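# Lift the cloth off the standing lanterns and lay it flat

## Task

Four arms are fixed in the scene frame (metres; heading in degrees counter-clockwise from +x): arm1 at x=+0.34 y=+0.74 z=+0.72 facing -90; arm2 at x=-0.34 y=+0.74 z=+0.72 facing -90; arm3 at x=-0.34 y=-0.74 z=+0.72 facing +90; arm4 at x=+0.34 y=-0.74 z=+0.72 facing +90. Several lanterns poke up through holes in a cloth. Free the cloth from all of them and leave it lying spread out flat. Each lantern must finish upright on the spot it stands on now. The attempt fails if the cloth's mean height falls by more than about a thumb's length in a single drop while no gripper holds it. Knocking any rigid object over or out of the work area also fails it. At the end open the grippers and move the arms away. Anything that stays in place only because a robot holds it does not count.

## Robot and tools

Setup: four identical i2rt Big YAM arms (arm1, arm2, arm3, arm4). Each has six revolute joints, a two-finger gripper and a wrist camera. Two fixed room cameras, cam_high and cam_low, also watch the table. arm1 and arm2 sit on the +y side facing -y; arm3 and arm4 sit on the -y side facing +y. Max reach is roughly 1.0 m from the joint1 axis.

Frame: one shared scene frame, origin on the floor, +z up, lengths in metres. The hand point is midway between the fingertips; its z axis runs along the fingers and the fingers close along its y axis. Wrist camera poses are derived from reported joint angles, so they carry extra error.

execute_actions(actions, cameras): actions is a list holding one action object or nothing. The action is keyed by arm name; each arm gets a "joints" object of absolute joint targets (not offsets), any subset of: joint1_rad, joint2_rad, joint3_rad, joint4_rad, joint5_rad, joint6_rad (radians) and gripper_m (fingertip gap in metres). All arms named start together and may finish at different times; one action runs at most 15 s. Ranges: joint1_rad -2.879 to 2.879 (spins the arm about its base, positive counter-clockwise seen from above, 0 points the way the base faces); joint2_rad 0 to 3.141 (shoulder; 0 = upper arm pointing back about level, increasing lifts it up then forward); joint3_rad 0 to 3.019 (elbow; 0 = folded, increasing opens it); joint4_rad -1.692 to 1.57 (wrist pitch, positive tips fingers up); joint5_rad -1.57 to 1.57 (sideways swing, positive to the arm's right); joint6_rad -2.094 to 2.094 (roll, positive clockwise viewed from behind the hand); gripper_m 0 to 0.093. Completion tolerances: ±0.045, ±0.14, ±0.09, ±0.055, ±0.03, ±0.035 rad and ±0.003 m. Grip force tops out near 50 to 62 N per pad. Joints move at different speeds, so the hand can sweep a wide arc between postures. Any unknown key or out-of-range number rejects the whole call. Omitted joints or arms may keep driving toward earlier targets. cameras lists which images come back (arm1_cam_wrist ... arm4_cam_wrist, cam_high, cam_low, or "all"); omitted/null means all, [] means none. An empty actions list just reports state and images.

wait(seconds): 0 to 10 s, commands nothing, returns the same state and images.
zoom_image(camera, region): region [x0, y0, x1, y1] in pixels of that camera's most recent full image, top-left origin, no larger than 504 by 504.
read_manual(section): only "licences"; moves nothing.
finished_scene(scene): ends scene 1 or 2 permanently after the last command has been held; the result says whether the goal was met and gives the next task.

Results: joint_positions give current angles and gripper_m; joint torques list drive output per arm joint (offset, scaled, noisy, nonzero even unloaded). joint_status tells how each commanded motion ended: "off_target" (stopped short, may still push), "contact_stop" or "time_out" (target dropped and joint holds where it stopped, except a timed-out joint may keep a nearby target and keep pushing; on_its_own lists that). "joint command not followed", often with a "cause:" line, means a self/inter-arm clearance check blocked that arm's joints (its gripper still acts); those joints show "not_followed" and the arm may retry them on later actions. on_its_own covers uncommanded joints; "held at" is the target being held, not the position. To relieve a pushing joint, command its reported position. "pictures" names the returned images in order. MOTOR HOT warns from 85 °C; at 100 °C an OVER-TEMPERATURE FAULT drops that whole arm and its gripper until cooled, and such joints read "limit_stop_at_motor_heat" (resend targets). If any call reports a stop, later motion calls in that same reply are skipped.

Cameras: calibration (K, distortion, T_world_to_cam, pos_world) is given per camera in OpenCV conventions; real poses may differ by a couple of degrees and millimetres.

Cautions: the arms do not halt on contact and can press hard, which also heats motors, including while you are thinking (the robot holds the last command during your reply). Two arms squeezing each other fails and ends the run; a hard collision can too, and the clearance check ignores fingers, gripper housings and wrist cameras and may react late. Don't tip or shove lanterns or other rigid items out of the work area. Never release the cloth high up so its average height falls more than a thumb's length unheld; lower it before letting go. Lift the cloth clear above the lantern tops before carrying it sideways. Finish with grippers open and arms retracted away from cloth and lanterns. Shorter total robot motion time is better.

Each tool is called after ">>>" as a command line: name --argument value for each argument, lists and objects as JSON in quotes; but a table of rows of numbers goes row by row, as --pt "numbers of a row", without its own name.

## Session

>>> execute_actions --actions '[]'

Scene clock: 0.00 s.
Joint torques (N m, as the arm reports them, + toward a larger angle): no reading
arm1.joint_positions: joint1_rad=+0.007 joint2_rad=+0.443 joint3_rad=+1.460 joint4_rad=-1.541 joint5_rad=+0.006 joint6_rad=+0.003 gripper_m=+0.095
arm1.joint_status: not commanded
arm1.hand: x=+0.3326 y=+0.6169 z=+1.3503 quat_wxyz=(-0.343, -0.624, -0.600, +0.363) (m; scene frame)
arm2.joint_positions: joint1_rad=-0.003 joint2_rad=+0.438 joint3_rad=+1.467 joint4_rad=-1.543 joint5_rad=+0.002 joint6_rad=+0.008 gripper_m=+0.094
arm2.joint_status: not commanded
arm2.hand: x=-0.3327 y=+0.6225 z=+1.3200 quat_wxyz=(-0.361, -0.607, -0.613, +0.354) (m; scene frame)
arm3.joint_positions: joint1_rad=+0.012 joint2_rad=+0.432 joint3_rad=+1.476 joint4_rad=-1.540 joint5_rad=-0.001 joint6_rad=+0.010 gripper_m=+0.095
arm3.joint_status: not commanded
arm3.hand: x=-0.3351 y=-0.6245 z=+1.3797 quat_wxyz=(-0.369, +0.594, -0.621, -0.354) (m; scene frame)
arm4.joint_positions: joint1_rad=-0.001 joint2_rad=+0.451 joint3_rad=+1.461 joint4_rad=-1.519 joint5_rad=-0.013 joint6_rad=+0.017 gripper_m=+0.095
arm4.joint_status: not commanded
arm4.hand: x=+0.3359 y=-0.6092 z=+1.3720 quat_wxyz=(-0.341, +0.614, -0.607, -0.372) (m; scene frame)
pictures: arm1_cam_wrist, arm2_cam_wrist, arm3_cam_wrist, arm4_cam_wrist, cam_high, cam_low
Images, in order (width x height): arm1_cam_wrist 616x616, arm2_cam_wrist 616x616, arm3_cam_wrist 616x616, arm4_cam_wrist 616x616, cam_high 896x504, cam_low 896x504.

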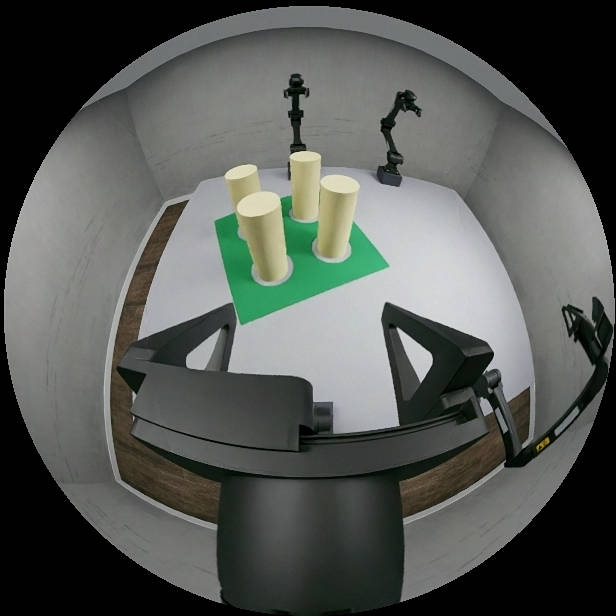

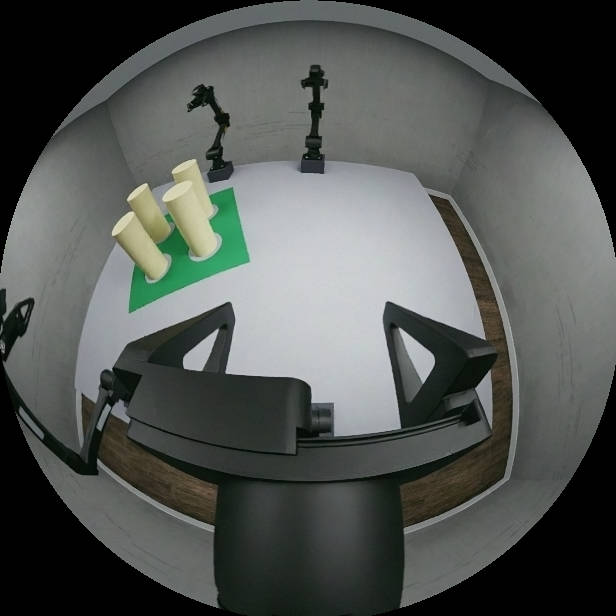

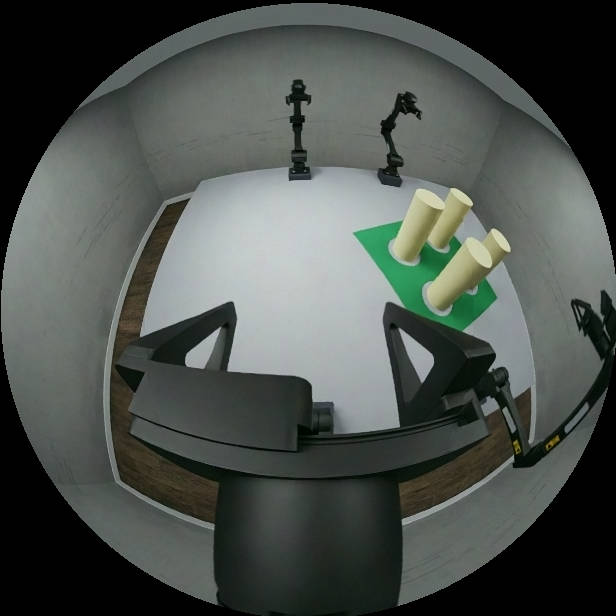

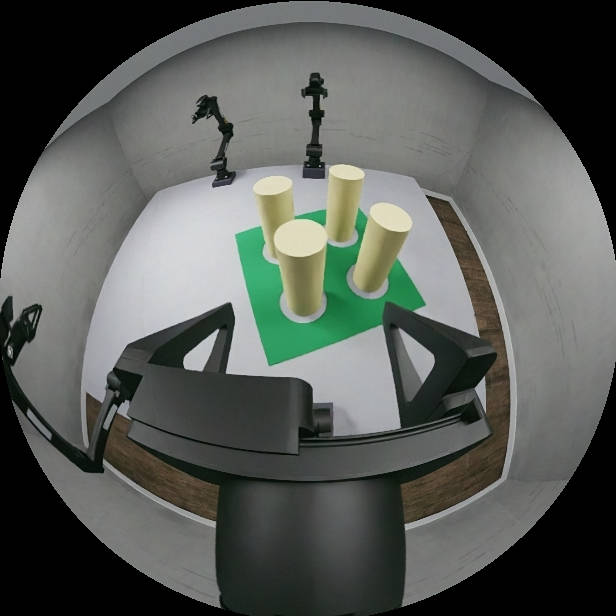

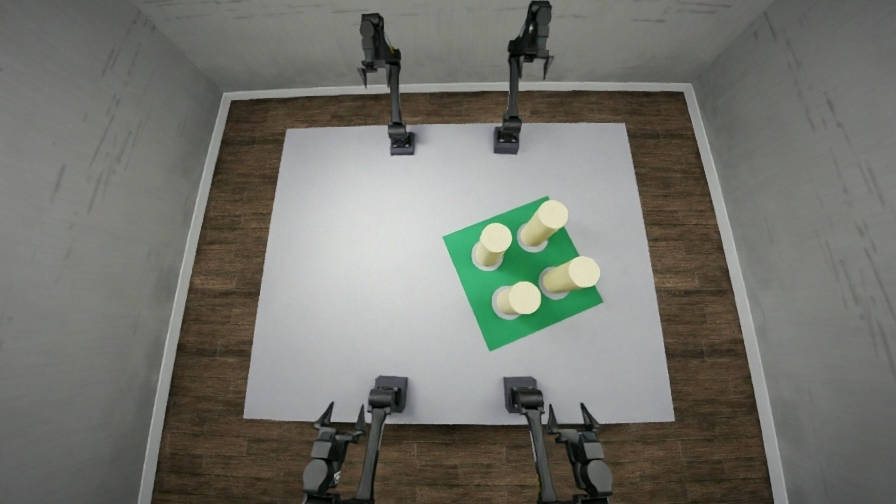

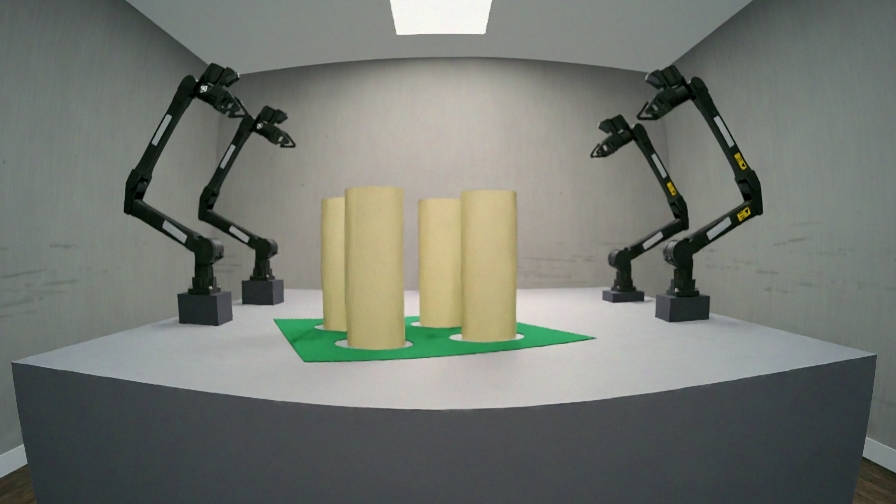

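>>> execute_actions --actions '[{"arm1":{"joints":{"joint1_rad":0.541,"gripper_m":0.06}},"arm2":{"joints":{"joint1_rad":0.475,"gripper_m":0.06}},"arm3":{"joints":{"joint1_rad":-1.181,"gripper_m":0.06}},"arm4":{"joints":{"joint1_rad":-0.815,"gripper_m":0.06}}}]' --cameras '[]'

>>> execute_actions --actions '[{"arm1":{"joints":{"joint2_rad":1.755,"joint3_rad":0.955,"joint4_rad":-0.4}},"arm2":{"joints":{"joint2_rad":2.264,"joint3_rad":1.918,"joint4_rad":-0.854}},"arm3":{"joints":{"joint2_rad":2.029,"joint3_rad":1.329,"joint4_rad":-0.5}},"arm4":{"joints":{"joint2_rad":2.126,"joint3_rad":1.521,"joint4_rad":-0.595}}}]'

Scene clock: 3.43 s.
Joint torques (N m, as the arm reports them, + toward a larger angle): arm1=[1.35 6.64 6.58 1.91 0.1  0.07] | arm2=[1.57 4.55 8.32 2.07 0.08 0.06] | arm3=[ 0.26  6.72  7.3   1.81  0.02 -0.05] | arm4=[-2.19  7.09  7.47  1.42 -0.12 -0.04]
arm1.joint_positions: joint1_rad=+0.537 joint2_rad=+0.443 joint3_rad=+1.460 joint4_rad=-1.541 joint5_rad=+0.006 joint6_rad=+0.003 gripper_m=+0.060
arm1.joint_status: all done
arm1.hand: x=+0.3952 y=+0.6307 z=+1.3499 quat_wxyz=(-0.426, -0.446, -0.743, +0.259) (m; scene frame)
arm2.joint_positions: joint1_rad=+0.466 joint2_rad=+0.438 joint3_rad=+1.467 joint4_rad=-1.543 joint5_rad=+0.002 joint6_rad=+0.008 gripper_m=+0.060
arm2.joint_status: all done
arm2.hand: x=-0.2792 y=+0.6360 z=+1.3199 quat_wxyz=(-0.433, -0.448, -0.738, +0.260) (m; scene frame)
arm3.joint_positions: joint1_rad=-1.175 joint2_rad=+0.432 joint3_rad=+1.476 joint4_rad=-1.540 joint5_rad=-0.001 joint6_rad=+0.010 gripper_m=+0.060
arm3.joint_status: all done
arm3.hand: x=-0.2320 y=-0.7006 z=+1.3808 quat_wxyz=(-0.508, +0.144, -0.845, -0.089) (m; scene frame)
arm4.joint_positions: joint1_rad=-0.810 joint2_rad=+0.451 joint3_rad=+1.461 joint4_rad=-1.519 joint5_rad=-0.013 joint6_rad=+0.017 gripper_m=+0.060
arm4.joint_status: all done
arm4.hand: x=+0.4304 y=-0.6450 z=+1.3711 quat_wxyz=(-0.458, +0.328, -0.800, -0.204) (m; scene frame)
pictures: none
No camera images: the call's "cameras" was empty. Leave "cameras" out to get every camera's image.

Scene clock: 5.57 s.
Joint torques (N m, as the arm reports them, + toward a larger angle): arm1=[  1.11 -12.98   6.01   1.8    0.12   0.09] | arm2=[  1.47 -24.54  13.5    1.02   0.08   0.06] | arm3=[  0.37 -21.23   7.75   1.41   0.    -0.05] | arm4=[ -2.07 -20.15   8.54   1.13  -0.12  -0.04]
arm1.joint_positions: joint1_rad=+0.537 joint2_rad=+1.752 joint3_rad=+0.958 joint4_rad=-0.420 joint5_rad=+0.006 joint6_rad=+0.003 gripper_m=+0.060
arm1.joint_status: all done
arm1.hand: x=+0.5752 y=+0.2894 z=+0.7803 quat_wxyz=(-0.148, -0.507, -0.844, +0.095) (m; scene frame)
arm2.joint_positions: joint1_rad=+0.466 joint2_rad=+2.268 joint3_rad=+1.880 joint4_rad=-0.854 joint5_rad=+0.002 joint6_rad=+0.008 gripper_m=+0.060
arm2.joint_status: all done
arm2.hand: x=+0.0158 y=+0.0769 z=+0.7621 quat_wxyz=(-0.140, -0.512, -0.843, +0.086) (m; scene frame)
arm3.joint_positions: joint1_rad=-1.175 joint2_rad=+2.029 joint3_rad=+1.319 joint4_rad=-0.520 joint5_rad=-0.001 joint6_rad=+0.010 gripper_m=+0.060
arm3.joint_status: all done
arm3.hand: x=+0.2511 y=-0.5308 z=+0.7800 quat_wxyz=(-0.171, +0.164, -0.971, -0.029) (m; scene frame)
arm4.joint_positions: joint1_rad=-0.810 joint2_rad=+2.138 joint3_rad=+1.508 joint4_rad=-0.617 joint5_rad=-0.013 joint6_rad=+0.017 gripper_m=+0.060
arm4.joint_status: all done
arm4.hand: x=+0.8040 y=-0.2635 z=+0.7598 quat_wxyz=(-0.139, +0.373, -0.915, -0.069) (m; scene frame)
pictures: arm1_cam_wrist, arm2_cam_wrist, arm3_cam_wrist, arm4_cam_wrist, cam_high, cam_low
camera_calibration (this result's frames):
arm1_cam_wrist: T_world_to_cam=[[-0.882039, -0.471089, 0.00903377, 0.632928], [-0.45074, 0.849214, 0.275079, -0.200053], [-0.137258, 0.238559, -0.961379, 0.884764], [0, 0, 0, 1]] pos_world=[0.589537, 0.256985, 0.899906]
arm2_cam_wrist: T_world_to_cam=[[-0.8913, -0.453235, -0.0127401, 0.0576696], [-0.436449, 0.849998, 0.294984, -0.279827], [-0.122868, 0.268479, -0.955417, 0.836326], [0, 0, 0, 1]] pos_world=[0.0320283, 0.039454, 0.88232]
arm3_cam_wrist: T_world_to_cam=[[0.326423, -0.94522, 0.00278048, -0.587874], [-0.907984, -0.312744, 0.278847, -0.150316], [-0.262703, -0.0935469, -0.960331, 0.888406], [0, 0, 0, 1]] pos_world=[0.288798, -0.519572, 0.896713]
arm4_cam_wrist: T_world_to_cam=[[0.702108, -0.71142, -0.0304222, -0.725237], [-0.670355, -0.674781, 0.308699, 0.134104], [-0.240143, -0.196347, -0.950673, 0.986592], [0, 0, 0, 1]] pos_world=[0.836015, -0.231744, 0.874465]
Images, in order (width x height): arm1_cam_wrist 616x616, arm2_cam_wrist 616x616, arm3_cam_wrist 616x616, arm4_cam_wrist 616x616, cam_high 896x504, cam_low 896x504.

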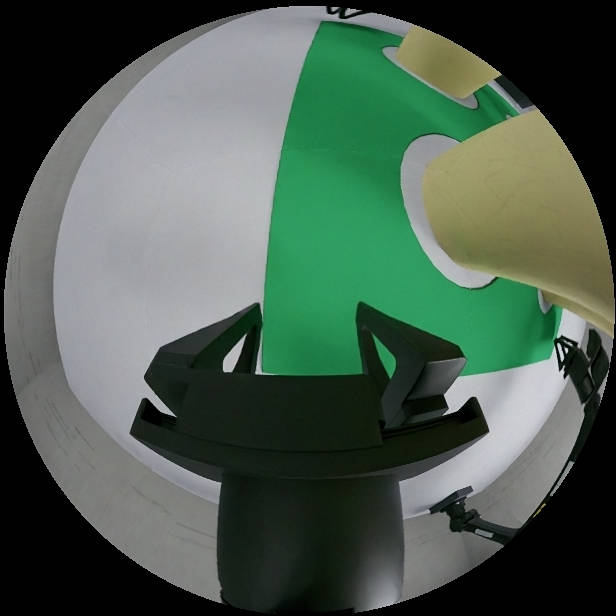

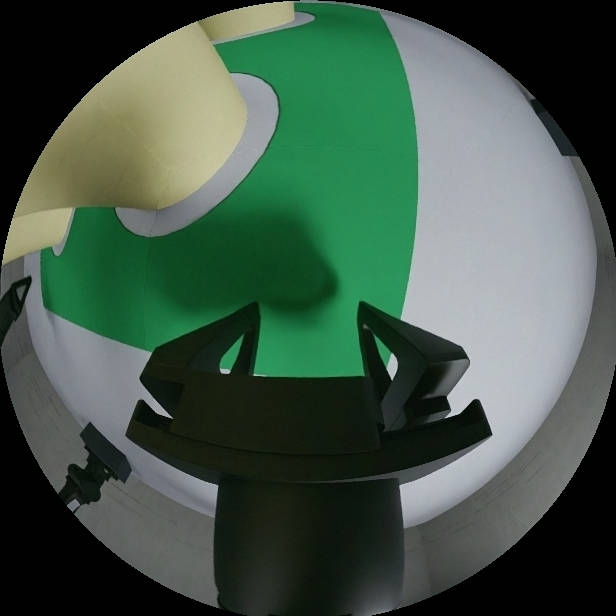

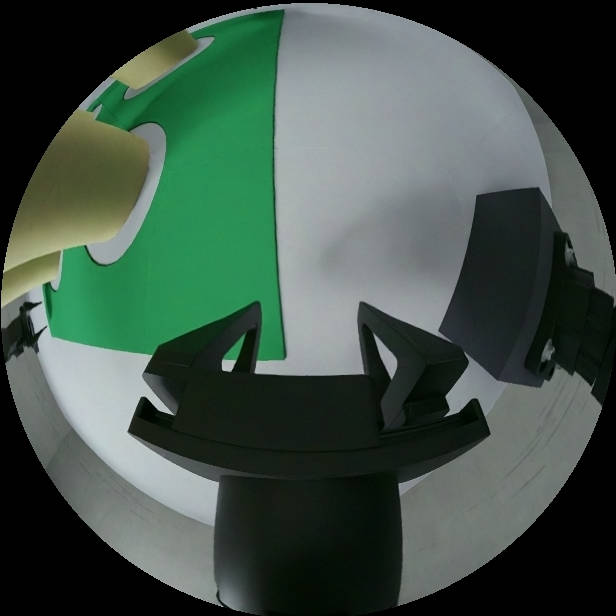

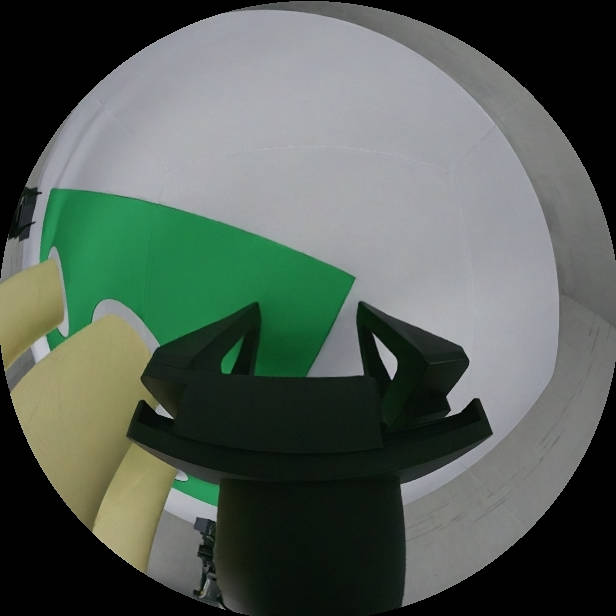

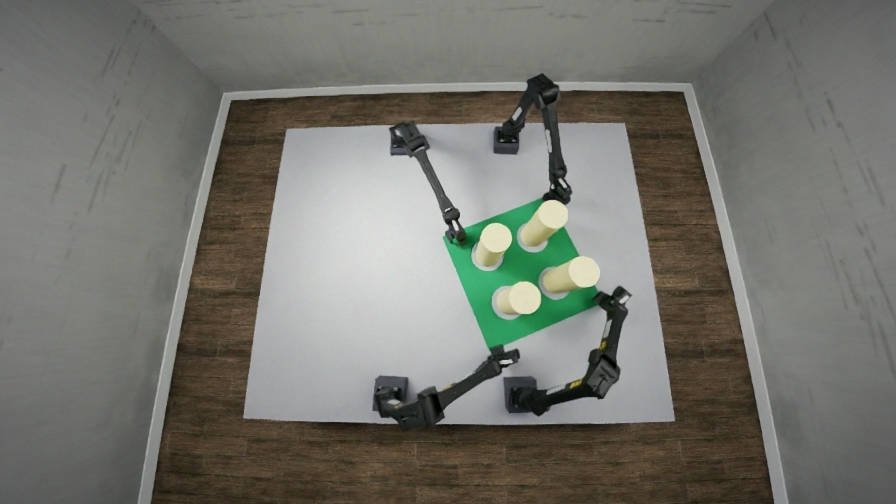

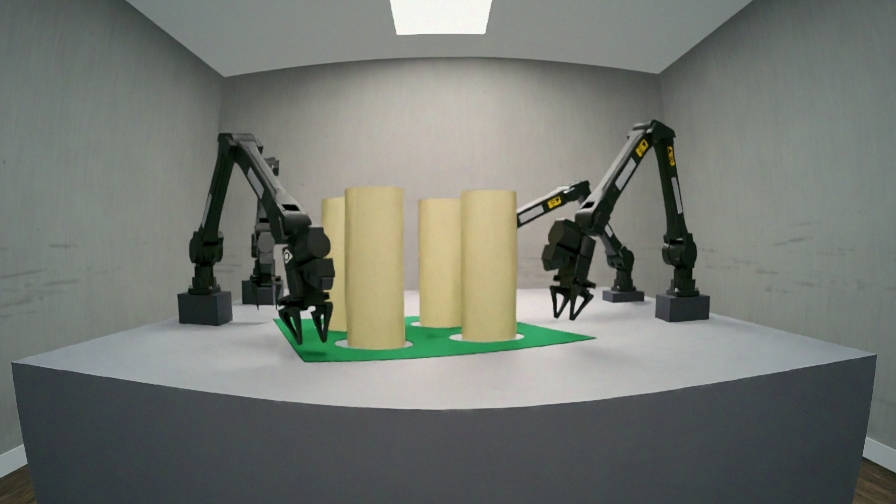

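>>> execute_actions --actions '[{"arm1":{"joints":{"joint1_rad":0.52,"joint2_rad":1.85}},"arm2":{"joints":{"joint2_rad":2.305}},"arm3":{"joints":{"joint1_rad":-1.09,"joint2_rad":2.105}},"arm4":{"joints":{"joint1_rad":-0.77,"joint2_rad":2.17}}}]'

Scene clock: 7.90 s.
Joint torques (N m, as the arm reports them, + toward a larger angle): arm1=[  0.3  -13.59   5.2    1.43   0.11   0.04] | arm2=[  1.47 -22.15  13.28   0.95   0.08   0.06] | arm3=[  0.25 -19.82   7.29   0.97  -0.04  -0.05] | arm4=[ -1.92 -18.31   8.43   1.08  -0.12  -0.04]
arm1.joint_positions: joint1_rad=+0.526 joint2_rad=+1.848 joint3_rad=+0.958 joint4_rad=-0.416 joint5_rad=+0.006 joint6_rad=+0.003 gripper_m=+0.060
arm1.joint_status: all done
arm1.hand: x=+0.5629 y=+0.3003 z=+0.7342 quat_wxyz=(-0.108, -0.515, -0.847, +0.072) (m; scene frame)
arm2.joint_positions: joint1_rad=+0.466 joint2_rad=+2.288 joint3_rad=+1.880 joint4_rad=-0.854 joint5_rad=+0.002 joint6_rad=+0.008 gripper_m=+0.060
arm2.joint_status: all done
arm2.hand: x=+0.0145 y=+0.0793 z=+0.7474 quat_wxyz=(-0.132, -0.513, -0.845, +0.081) (m; scene frame)
arm3.joint_positions: joint1_rad=-1.084 joint2_rad=+2.089 joint3_rad=+1.319 joint4_rad=-0.512 joint5_rad=+0.001 joint6_rad=+0.010 gripper_m=+0.060
arm3.joint_status: all done
arm3.hand: x=+0.2215 y=-0.4826 z=+0.7443 quat_wxyz=(-0.144, +0.209, -0.967, -0.030) (m; scene frame)
arm4.joint_positions: joint1_rad=-0.767 joint2_rad=+2.159 joint3_rad=+1.508 joint4_rad=-0.617 joint5_rad=-0.013 joint6_rad=+0.017 gripper_m=+0.060
arm4.joint_status: all done
arm4.hand: x=+0.7801 y=-0.2463 z=+0.7467 quat_wxyz=(-0.129, +0.394, -0.908, -0.068) (m; scene frame)
pictures: arm1_cam_wrist, arm2_cam_wrist, arm3_cam_wrist, arm4_cam_wrist, cam_high, cam_low
camera_calibration (this result's frames):
arm1_cam_wrist: T_world_to_cam=[[-0.887018, -0.461643, 0.00925989, 0.6274], [-0.427151, 0.828029, 0.363194, -0.27378], [-0.175333, 0.318204, -0.931667, 0.811828], [0, 0, 0, 1]] pos_world=[0.58191, 0.258005, 0.849979]
arm2_cam_wrist: T_world_to_cam=[[-0.891441, -0.452966, -0.0123882, 0.0571164], [-0.433521, 0.844579, 0.314239, -0.292136], [-0.131877, 0.285496, -0.949263, 0.815648], [0, 0, 0, 1]] pos_world=[0.031834, 0.039739, 0.866773]
arm3_cam_wrist: T_world_to_cam=[[0.410635, -0.911783, 0.00550227, -0.537101], [-0.86188, -0.386177, 0.328679, -0.234808], [-0.297559, -0.139709, -0.944426, 0.824485], [0, 0, 0, 1]] pos_world=[0.263509, -0.465209, 0.858797]
arm4_cam_wrist: T_world_to_cam=[[0.732014, -0.6806, -0.0306585, -0.712276], [-0.635841, -0.69865, 0.328015, 0.0864897], [-0.244667, -0.220618, -0.944175, 0.964469], [0, 0, 0, 1]] pos_world=[0.812363, -0.21157, 0.86042]
Images, in order (width x height): arm1_cam_wrist 616x616, arm2_cam_wrist 616x616, arm3_cam_wrist 616x616, arm4_cam_wrist 616x616, cam_high 896x504, cam_low 896x504.

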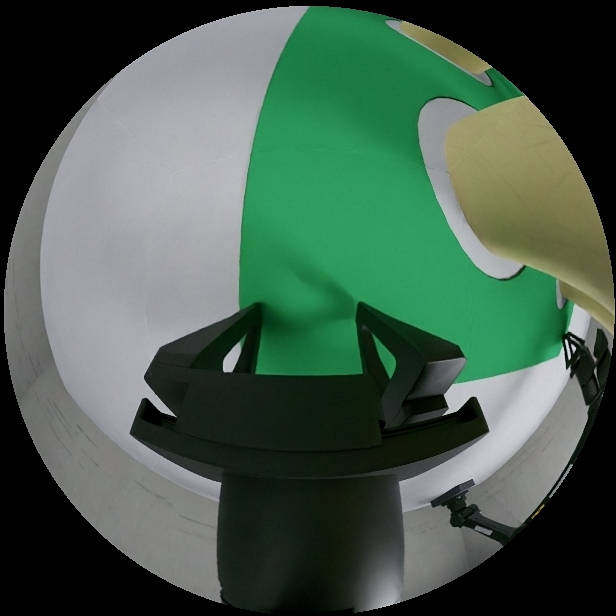

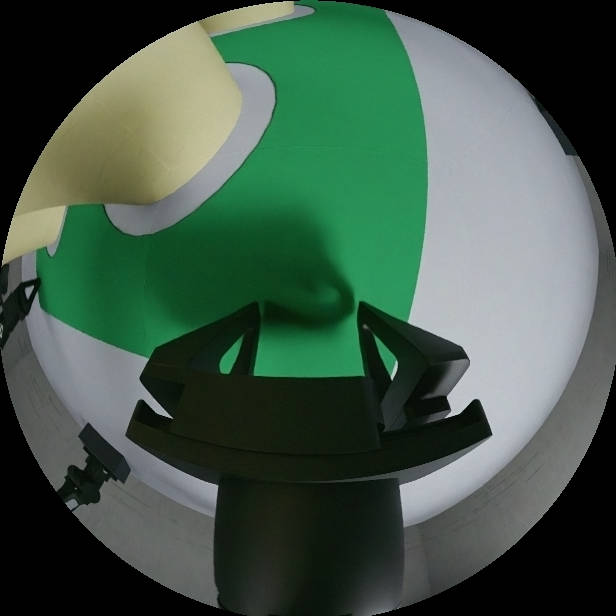

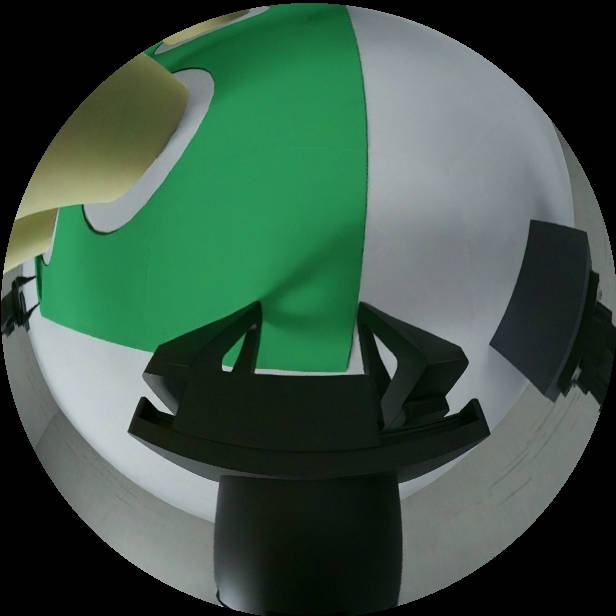

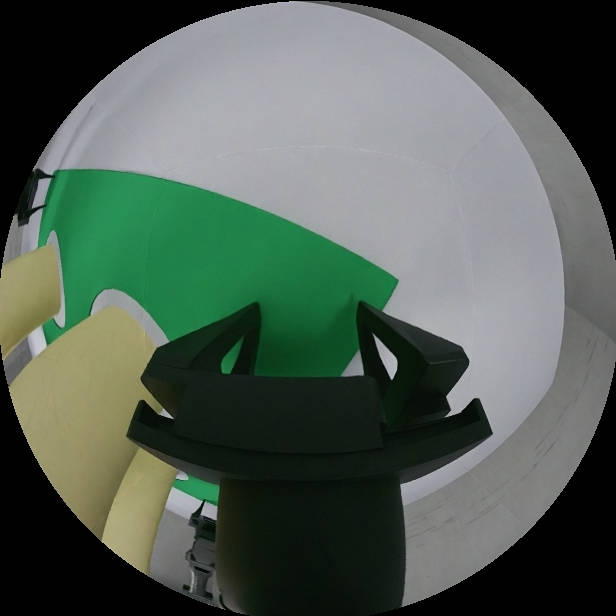

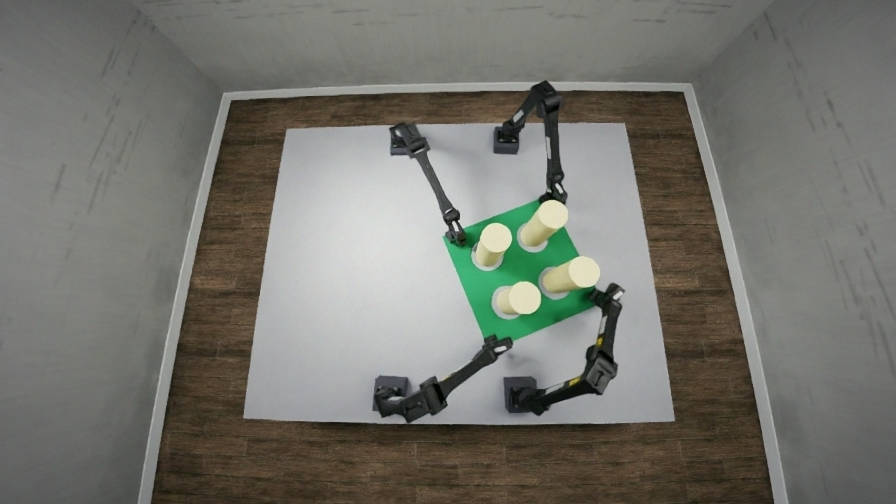

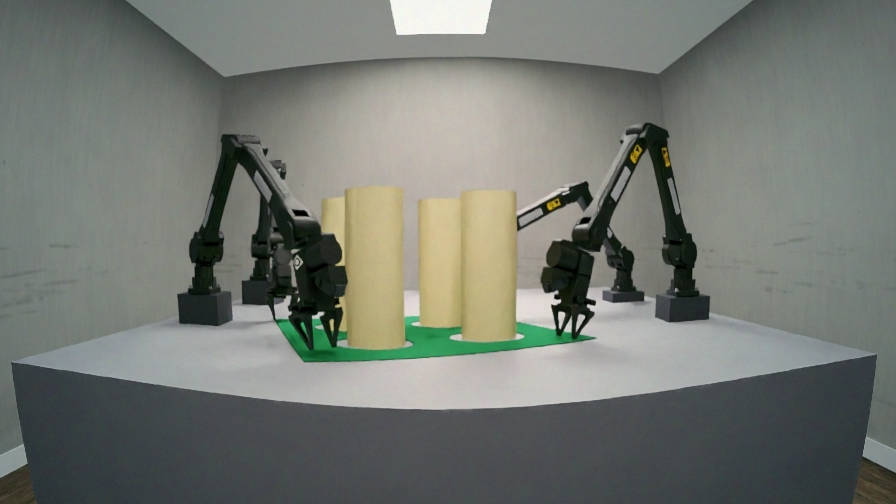

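Press down slightly, then close.

>>> execute_actions --actions '[{"arm1":{"joints":{"joint2_rad":1.88}},"arm2":{"joints":{"joint2_rad":2.34}},"arm3":{"joints":{"joint1_rad":-1.075,"joint2_rad":2.145}},"arm4":{"joints":{"joint2_rad":2.21}}}]' --cameras '[]'

>>> execute_actions --actions '[{"arm1":{"joints":{"gripper_m":0}},"arm2":{"joints":{"gripper_m":0}},"arm3":{"joints":{"gripper_m":0}},"arm4":{"joints":{"gripper_m":0}}}]'

Scene clock: 8.83 s.
Joint torques (N m, as the arm reports them, + toward a larger angle): arm1=[  0.29 -11.56   5.23   1.35   0.11   0.07] | arm2=[  1.52 -21.32  12.63   0.91   0.08   0.06] | arm3=[  1.58 -16.33   7.28   0.89  -0.01  -0.05] | arm4=[ -1.84 -17.46   8.21   0.82  -0.12  -0.04]
arm1.joint_positions: joint1_rad=+0.526 joint2_rad=+1.854 joint3_rad=+0.958 joint4_rad=-0.416 joint5_rad=+0.006 joint6_rad=+0.003 gripper_m=+0.060
arm1.joint_status: all done
arm1.hand: x=+0.5624 y=+0.3011 z=+0.7317 quat_wxyz=(-0.106, -0.515, -0.848, +0.070) (m; scene frame)
arm2.joint_positions: joint1_rad=+0.466 joint2_rad=+2.301 joint3_rad=+1.887 joint4_rad=-0.854 joint5_rad=+0.002 joint6_rad=+0.008 gripper_m=+0.060
arm2.joint_status: all done
arm2.hand: x=+0.0148 y=+0.0787 z=+0.7407 quat_wxyz=(-0.129, -0.513, -0.845, +0.079) (m; scene frame)
arm3.joint_positions: joint1_rad=-1.084 joint2_rad=+2.091 joint3_rad=+1.319 joint4_rad=-0.511 joint5_rad=+0.000 joint6_rad=+0.010 gripper_m=+0.060
arm3.joint_status: all done
arm3.hand: x=+0.2214 y=-0.4825 z=+0.7433 quat_wxyz=(-0.144, +0.209, -0.967, -0.030) (m; scene frame)
arm4.joint_positions: joint1_rad=-0.767 joint2_rad=+2.187 joint3_rad=+1.508 joint4_rad=-0.609 joint5_rad=-0.013 joint6_rad=+0.017 gripper_m=+0.060
arm4.joint_status: all done
arm4.hand: x=+0.7777 y=-0.2489 z=+0.7296 quat_wxyz=(-0.120, +0.394, -0.909, -0.064) (m; scene frame)
pictures: none
No camera images: the call's "cameras" was empty. Leave "cameras" out to get every camera's image.

Scene clock: 9.47 s.
Joint torques (N m, as the arm reports them, + toward a larger angle): arm1=[  0.53 -11.67   5.37   1.44   0.1    0.07] | arm2=[  1.53 -21.19  12.61   0.91   0.08   0.06] | arm3=[  0.33 -16.32   7.3    0.86   0.17  -0.04] | arm4=[ -1.82 -17.46   8.2    0.82  -0.12  -0.04]
arm1.joint_positions: joint1_rad=+0.526 joint2_rad=+1.854 joint3_rad=+0.958 joint4_rad=-0.416 joint5_rad=+0.006 joint6_rad=+0.003 gripper_m=+0.001
arm1.joint_status: all done
arm1.hand: x=+0.5624 y=+0.3011 z=+0.7317 quat_wxyz=(-0.106, -0.515, -0.848, +0.070) (m; scene frame)
arm2.joint_positions: joint1_rad=+0.466 joint2_rad=+2.301 joint3_rad=+1.887 joint4_rad=-0.854 joint5_rad=+0.002 joint6_rad=+0.008 gripper_m=+0.000
arm2.joint_status: all done
arm2.hand: x=+0.0148 y=+0.0787 z=+0.7407 quat_wxyz=(-0.129, -0.513, -0.845, +0.079) (m; scene frame)
arm3.joint_positions: joint1_rad=-1.071 joint2_rad=+2.092 joint3_rad=+1.319 joint4_rad=-0.509 joint5_rad=-0.005 joint6_rad=+0.010 gripper_m=+0.003
arm3.joint_status: gripper_m off_target (ended at +0.003, target +0.000)
arm3.hand: x=+0.2178 y=-0.4745 z=+0.7431 quat_wxyz=(-0.144, +0.215, -0.965, -0.033) (m; scene frame)
arm4.joint_positions: joint1_rad=-0.767 joint2_rad=+2.187 joint3_rad=+1.508 joint4_rad=-0.609 joint5_rad=-0.013 joint6_rad=+0.017 gripper_m=+0.001
arm4.joint_status: all done
arm4.hand: x=+0.7777 y=-0.2489 z=+0.7296 quat_wxyz=(-0.120, +0.394, -0.909, -0.064) (m; scene frame)
pictures: arm1_cam_wrist, arm2_cam_wrist, arm3_cam_wrist, arm4_cam_wrist, cam_high, cam_low
camera_calibration (this result's frames):
arm1_cam_wrist: T_world_to_cam=[[-0.887008, -0.461661, 0.00926857, 0.627403], [-0.426291, 0.826433, 0.36781, -0.277123], [-0.177463, 0.322299, -0.929855, 0.807799], [0, 0, 0, 1]] pos_world=[0.581731, 0.258318, 0.847249]
arm2_cam_wrist: T_world_to_cam=[[-0.891486, -0.452882, -0.012274, 0.0569374], [-0.432543, 0.842768, 0.320388, -0.293904], [-0.134754, 0.290931, -0.947207, 0.807601], [0, 0, 0, 1]] pos_world=[0.0324599, 0.0385228, 0.859828]
arm3_cam_wrist: T_world_to_cam=[[0.423944, -0.905688, 0.000122578, -0.524181], [-0.855344, -0.400334, 0.328814, -0.242741], [-0.297754, -0.139504, -0.944395, 0.82345], [0, 0, 0, 1]] pos_world=[0.259781, -0.457048, 0.857542]
arm4_cam_wrist: T_world_to_cam=[[0.731692, -0.680956, -0.0304236, -0.712761], [-0.63145, -0.693955, 0.345973, 0.0734142], [-0.256705, -0.233934, -0.937751, 0.948523], [0, 0, 0, 1]] pos_world=[0.811369, -0.21252, 0.842395]
Images, in order (width x height): arm1_cam_wrist 616x616, arm2_cam_wrist 616x616, arm3_cam_wrist 616x616, arm4_cam_wrist 616x616, cam_high 896x504, cam_low 896x504.

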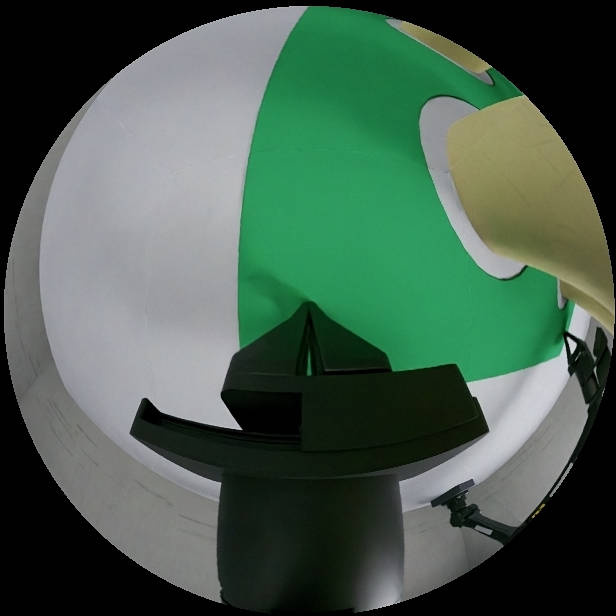

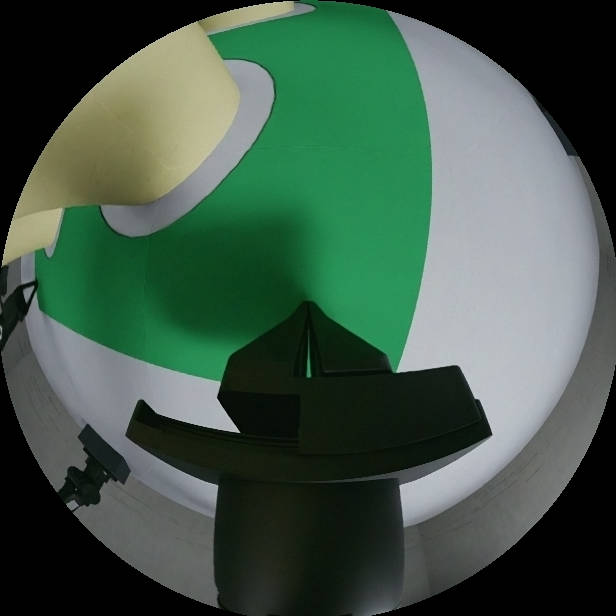

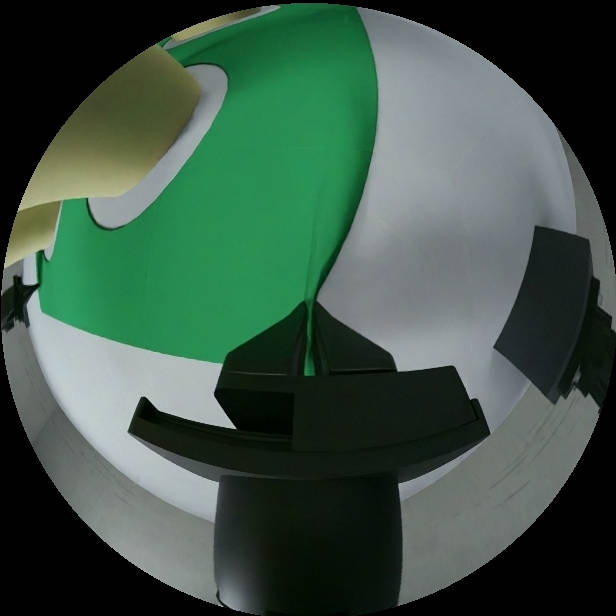

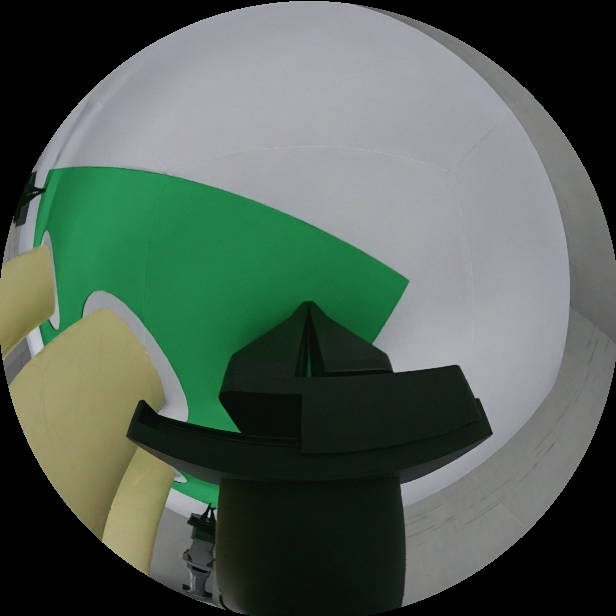

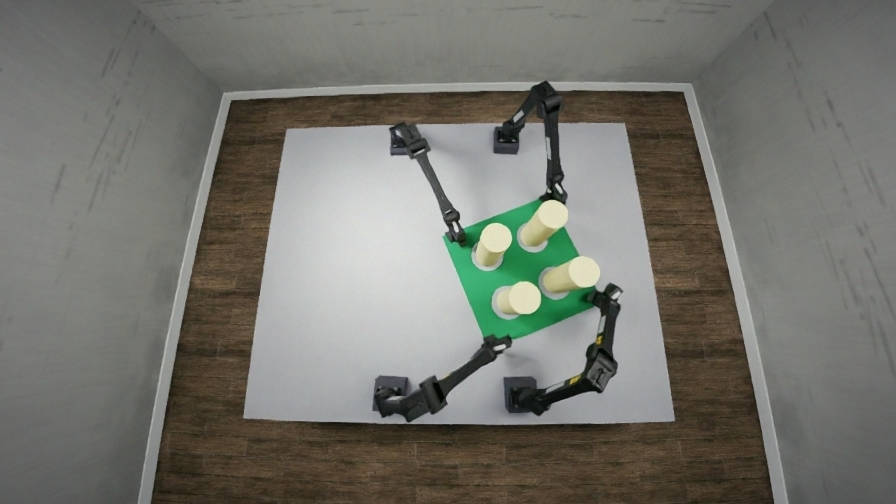

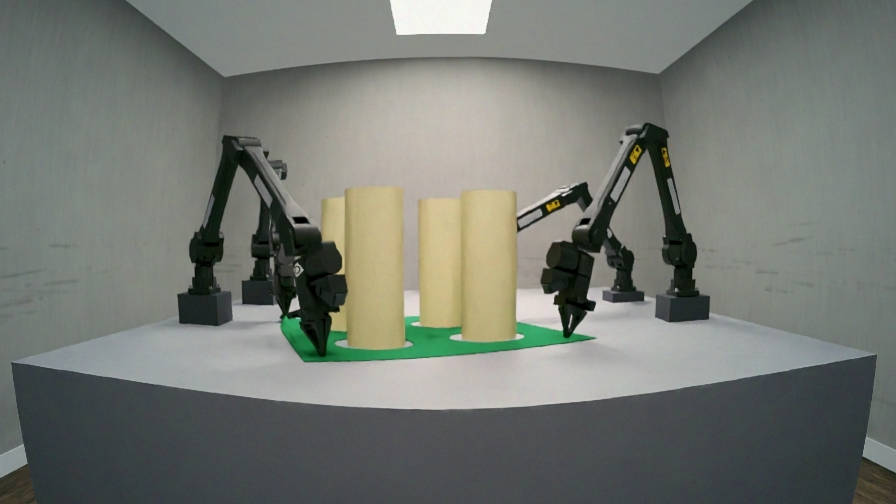

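>>> execute_actions --actions '[{"arm1":{"joints":{"joint2_rad":1.8,"gripper_m":0.06}},"arm2":{"joints":{"joint2_rad":2.26,"gripper_m":0.06}},"arm4":{"joints":{"joint2_rad":2.13,"gripper_m":0.06}}}]' --cameras '[]'

>>> execute_actions --actions '[{"arm1":{"joints":{"joint1_rad":0.56}},"arm2":{"joints":{"joint1_rad":0.41}},"arm4":{"joints":{"joint1_rad":-0.8,"joint6_rad":0.5}}}]' --cameras '[]'

>>> execute_actions --actions '[{"arm1":{"joints":{"joint2_rad":1.91}},"arm2":{"joints":{"joint2_rad":2.37}},"arm4":{"joints":{"joint2_rad":2.24}}}]' --cameras '["arm1_cam_wrist","arm2_cam_wrist","arm4_cam_wrist"]'

Scene clock: 10.77 s.
Joint torques (N m, as the arm reports them, + toward a larger angle): arm1=[  0.26 -13.1    5.8    1.52   0.1    0.06] | arm2=[  1.48 -24.71  12.57   0.97   0.08   0.06] | arm3=[  0.34 -16.02   7.33   0.85   0.14  -0.04] | arm4=[ -1.94 -20.63   8.44   0.91  -0.12  -0.04]
arm1.joint_positions: joint1_rad=+0.526 joint2_rad=+1.790 joint3_rad=+0.958 joint4_rad=-0.416 joint5_rad=+0.006 joint6_rad=+0.003 gripper_m=+0.060
arm1.joint_status: all done
arm1.hand: x=+0.5678 y=+0.2911 z=+0.7622 quat_wxyz=(-0.133, -0.513, -0.844, +0.087) (m; scene frame)
arm2.joint_positions: joint1_rad=+0.466 joint2_rad=+2.261 joint3_rad=+1.887 joint4_rad=-0.854 joint5_rad=+0.002 joint6_rad=+0.008 gripper_m=+0.060
arm2.joint_status: all done
arm2.hand: x=+0.0174 y=+0.0740 z=+0.7696 quat_wxyz=(-0.146, -0.511, -0.842, +0.089) (m; scene frame)
arm3.joint_positions: joint1_rad=-1.071 joint2_rad=+2.092 joint3_rad=+1.319 joint4_rad=-0.509 joint5_rad=-0.005 joint6_rad=+0.010 gripper_m=+0.003
arm3.joint_status: not commanded
arm3.hand: x=+0.2178 y=-0.4745 z=+0.7431 quat_wxyz=(-0.144, +0.215, -0.965, -0.033) (m; scene frame)
arm4.joint_positions: joint1_rad=-0.767 joint2_rad=+2.147 joint3_rad=+1.508 joint4_rad=-0.609 joint5_rad=-0.013 joint6_rad=+0.017 gripper_m=+0.060
arm4.joint_status: all done
arm4.hand: x=+0.7832 y=-0.2431 z=+0.7553 quat_wxyz=(-0.138, +0.393, -0.906, -0.072) (m; scene frame)
pictures: none
No camera images: the call's "cameras" was empty. Leave "cameras" out to get every camera's image.

Scene clock: 12.27 s.
Joint torques (N m, as the arm reports them, + toward a larger angle): arm1=[  1.16 -12.7    5.84   1.49   0.11   0.1 ] | arm2=[  1.15 -23.87  12.83   0.99   0.08   0.06] | arm3=[  0.32 -16.34   7.32   0.84   0.14  -0.02] | arm4=[ -1.7  -20.44   8.41   0.86  -0.07   0.03]
arm1.joint_positions: joint1_rad=+0.559 joint2_rad=+1.790 joint3_rad=+0.958 joint4_rad=-0.416 joint5_rad=+0.006 joint6_rad=+0.003 gripper_m=+0.060
arm1.joint_status: all done
arm1.hand: x=+0.5826 y=+0.2991 z=+0.7621 quat_wxyz=(-0.135, -0.499, -0.852, +0.084) (m; scene frame)
arm2.joint_positions: joint1_rad=+0.406 joint2_rad=+2.261 joint3_rad=+1.887 joint4_rad=-0.854 joint5_rad=+0.002 joint6_rad=+0.008 gripper_m=+0.060
arm2.joint_status: all done
arm2.hand: x=-0.0234 y=+0.0540 z=+0.7697 quat_wxyz=(-0.143, -0.536, -0.826, +0.094) (m; scene frame)
arm3.joint_positions: joint1_rad=-1.071 joint2_rad=+2.092 joint3_rad=+1.319 joint4_rad=-0.509 joint5_rad=-0.005 joint6_rad=+0.010 gripper_m=+0.003
arm3.joint_status: not commanded
arm3.hand: x=+0.2178 y=-0.4745 z=+0.7431 quat_wxyz=(-0.144, +0.215, -0.965, -0.033) (m; scene frame)
arm4.joint_positions: joint1_rad=-0.800 joint2_rad=+2.147 joint3_rad=+1.508 joint4_rad=-0.609 joint5_rad=-0.013 joint6_rad=+0.492 gripper_m=+0.060
arm4.joint_status: all done
arm4.hand: x=+0.7994 y=-0.2582 z=+0.7552 quat_wxyz=(-0.119, +0.153, -0.976, -0.101) (m; scene frame)
pictures: none
No camera images: the call's "cameras" was empty. Leave "cameras" out to get every camera's image.

Scene clock: 13.27 s.
Joint torques (N m, as the arm reports them, + toward a larger angle): arm1=[  0.85 -10.39   4.89   1.08   0.03   0.09] | arm2=[  1.05 -19.9   10.78   0.88   0.26   0.02] | arm3=[  0.33 -16.05   7.34   0.82   0.15  -0.05] | arm4=[ -1.85 -15.45   7.67   0.63  -0.14   0.02]
arm1.joint_positions: joint1_rad=+0.559 joint2_rad=+1.862 joint3_rad=+0.964 joint4_rad=-0.407 joint5_rad=+0.007 joint6_rad=+0.000 gripper_m=+0.060
arm1.joint_status: all done
arm1.hand: x=+0.5783 y=+0.3058 z=+0.7300 quat_wxyz=(-0.109, -0.500, -0.856, +0.071) (m; scene frame)
arm2.joint_positions: joint1_rad=+0.406 joint2_rad=+2.315 joint3_rad=+1.908 joint4_rad=-0.853 joint5_rad=-0.002 joint6_rad=+0.012 gripper_m=+0.060
arm2.joint_status: all done
arm2.hand: x=-0.0222 y=+0.0537 z=+0.7396 quat_wxyz=(-0.131, -0.539, -0.828, +0.083) (m; scene frame)
arm3.joint_positions: joint1_rad=-1.071 joint2_rad=+2.092 joint3_rad=+1.319 joint4_rad=-0.509 joint5_rad=-0.005 joint6_rad=+0.010 gripper_m=+0.003
arm3.joint_status: not commanded
arm3.hand: x=+0.2178 y=-0.4745 z=+0.7431 quat_wxyz=(-0.144, +0.215, -0.965, -0.033) (m; scene frame)
arm4.joint_positions: joint1_rad=-0.797 joint2_rad=+2.191 joint3_rad=+1.516 joint4_rad=-0.603 joint5_rad=-0.012 joint6_rad=+0.492 gripper_m=+0.060
arm4.joint_status: all done
arm4.hand: x=+0.7956 y=-0.2597 z=+0.7302 quat_wxyz=(-0.107, +0.154, -0.978, -0.091) (m; scene frame)
pictures: arm1_cam_wrist, arm2_cam_wrist, arm4_cam_wrist
camera_calibration (this result's frames):
arm1_cam_wrist: T_world_to_cam=[[-0.870302, -0.492391, 0.0111886, 0.642013], [-0.455436, 0.813216, 0.362295, -0.248689], [-0.187489, 0.310211, -0.931996, 0.818556], [0, 0, 0, 1]] pos_world=[0.598954, 0.264434, 0.845807]
arm2_cam_wrist: T_world_to_cam=[[-0.917805, -0.396639, -0.0176582, 0.0129725], [-0.381868, 0.869704, 0.312716, -0.283098], [-0.108678, 0.293756, -0.949682, 0.811145], [0, 0, 0, 1]] pos_world=[-0.00804635, 0.0130788, 0.859089]
arm4_cam_wrist: T_world_to_cam=[[0.319802, -0.934877, -0.154052, -0.381183], [-0.858991, -0.354686, 0.369232, 0.329165], [-0.399826, 0.0142488, -0.91648, 1.11397], [0, 0, 0, 1]] pos_world=[0.850047, -0.255482, 0.84067]
Images, in order (width x height): arm1_cam_wrist 616x616, arm2_cam_wrist 616x616, arm4_cam_wrist 616x616.

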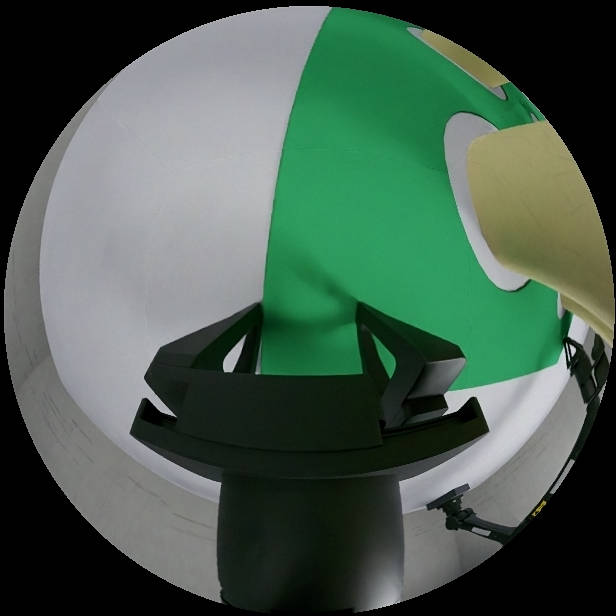

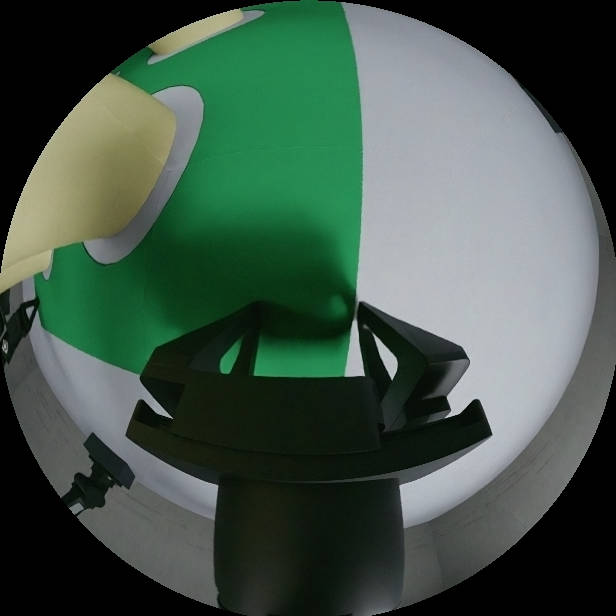

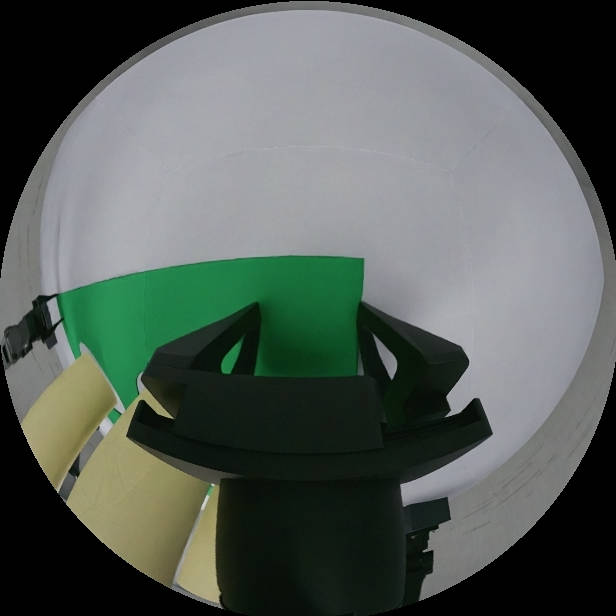

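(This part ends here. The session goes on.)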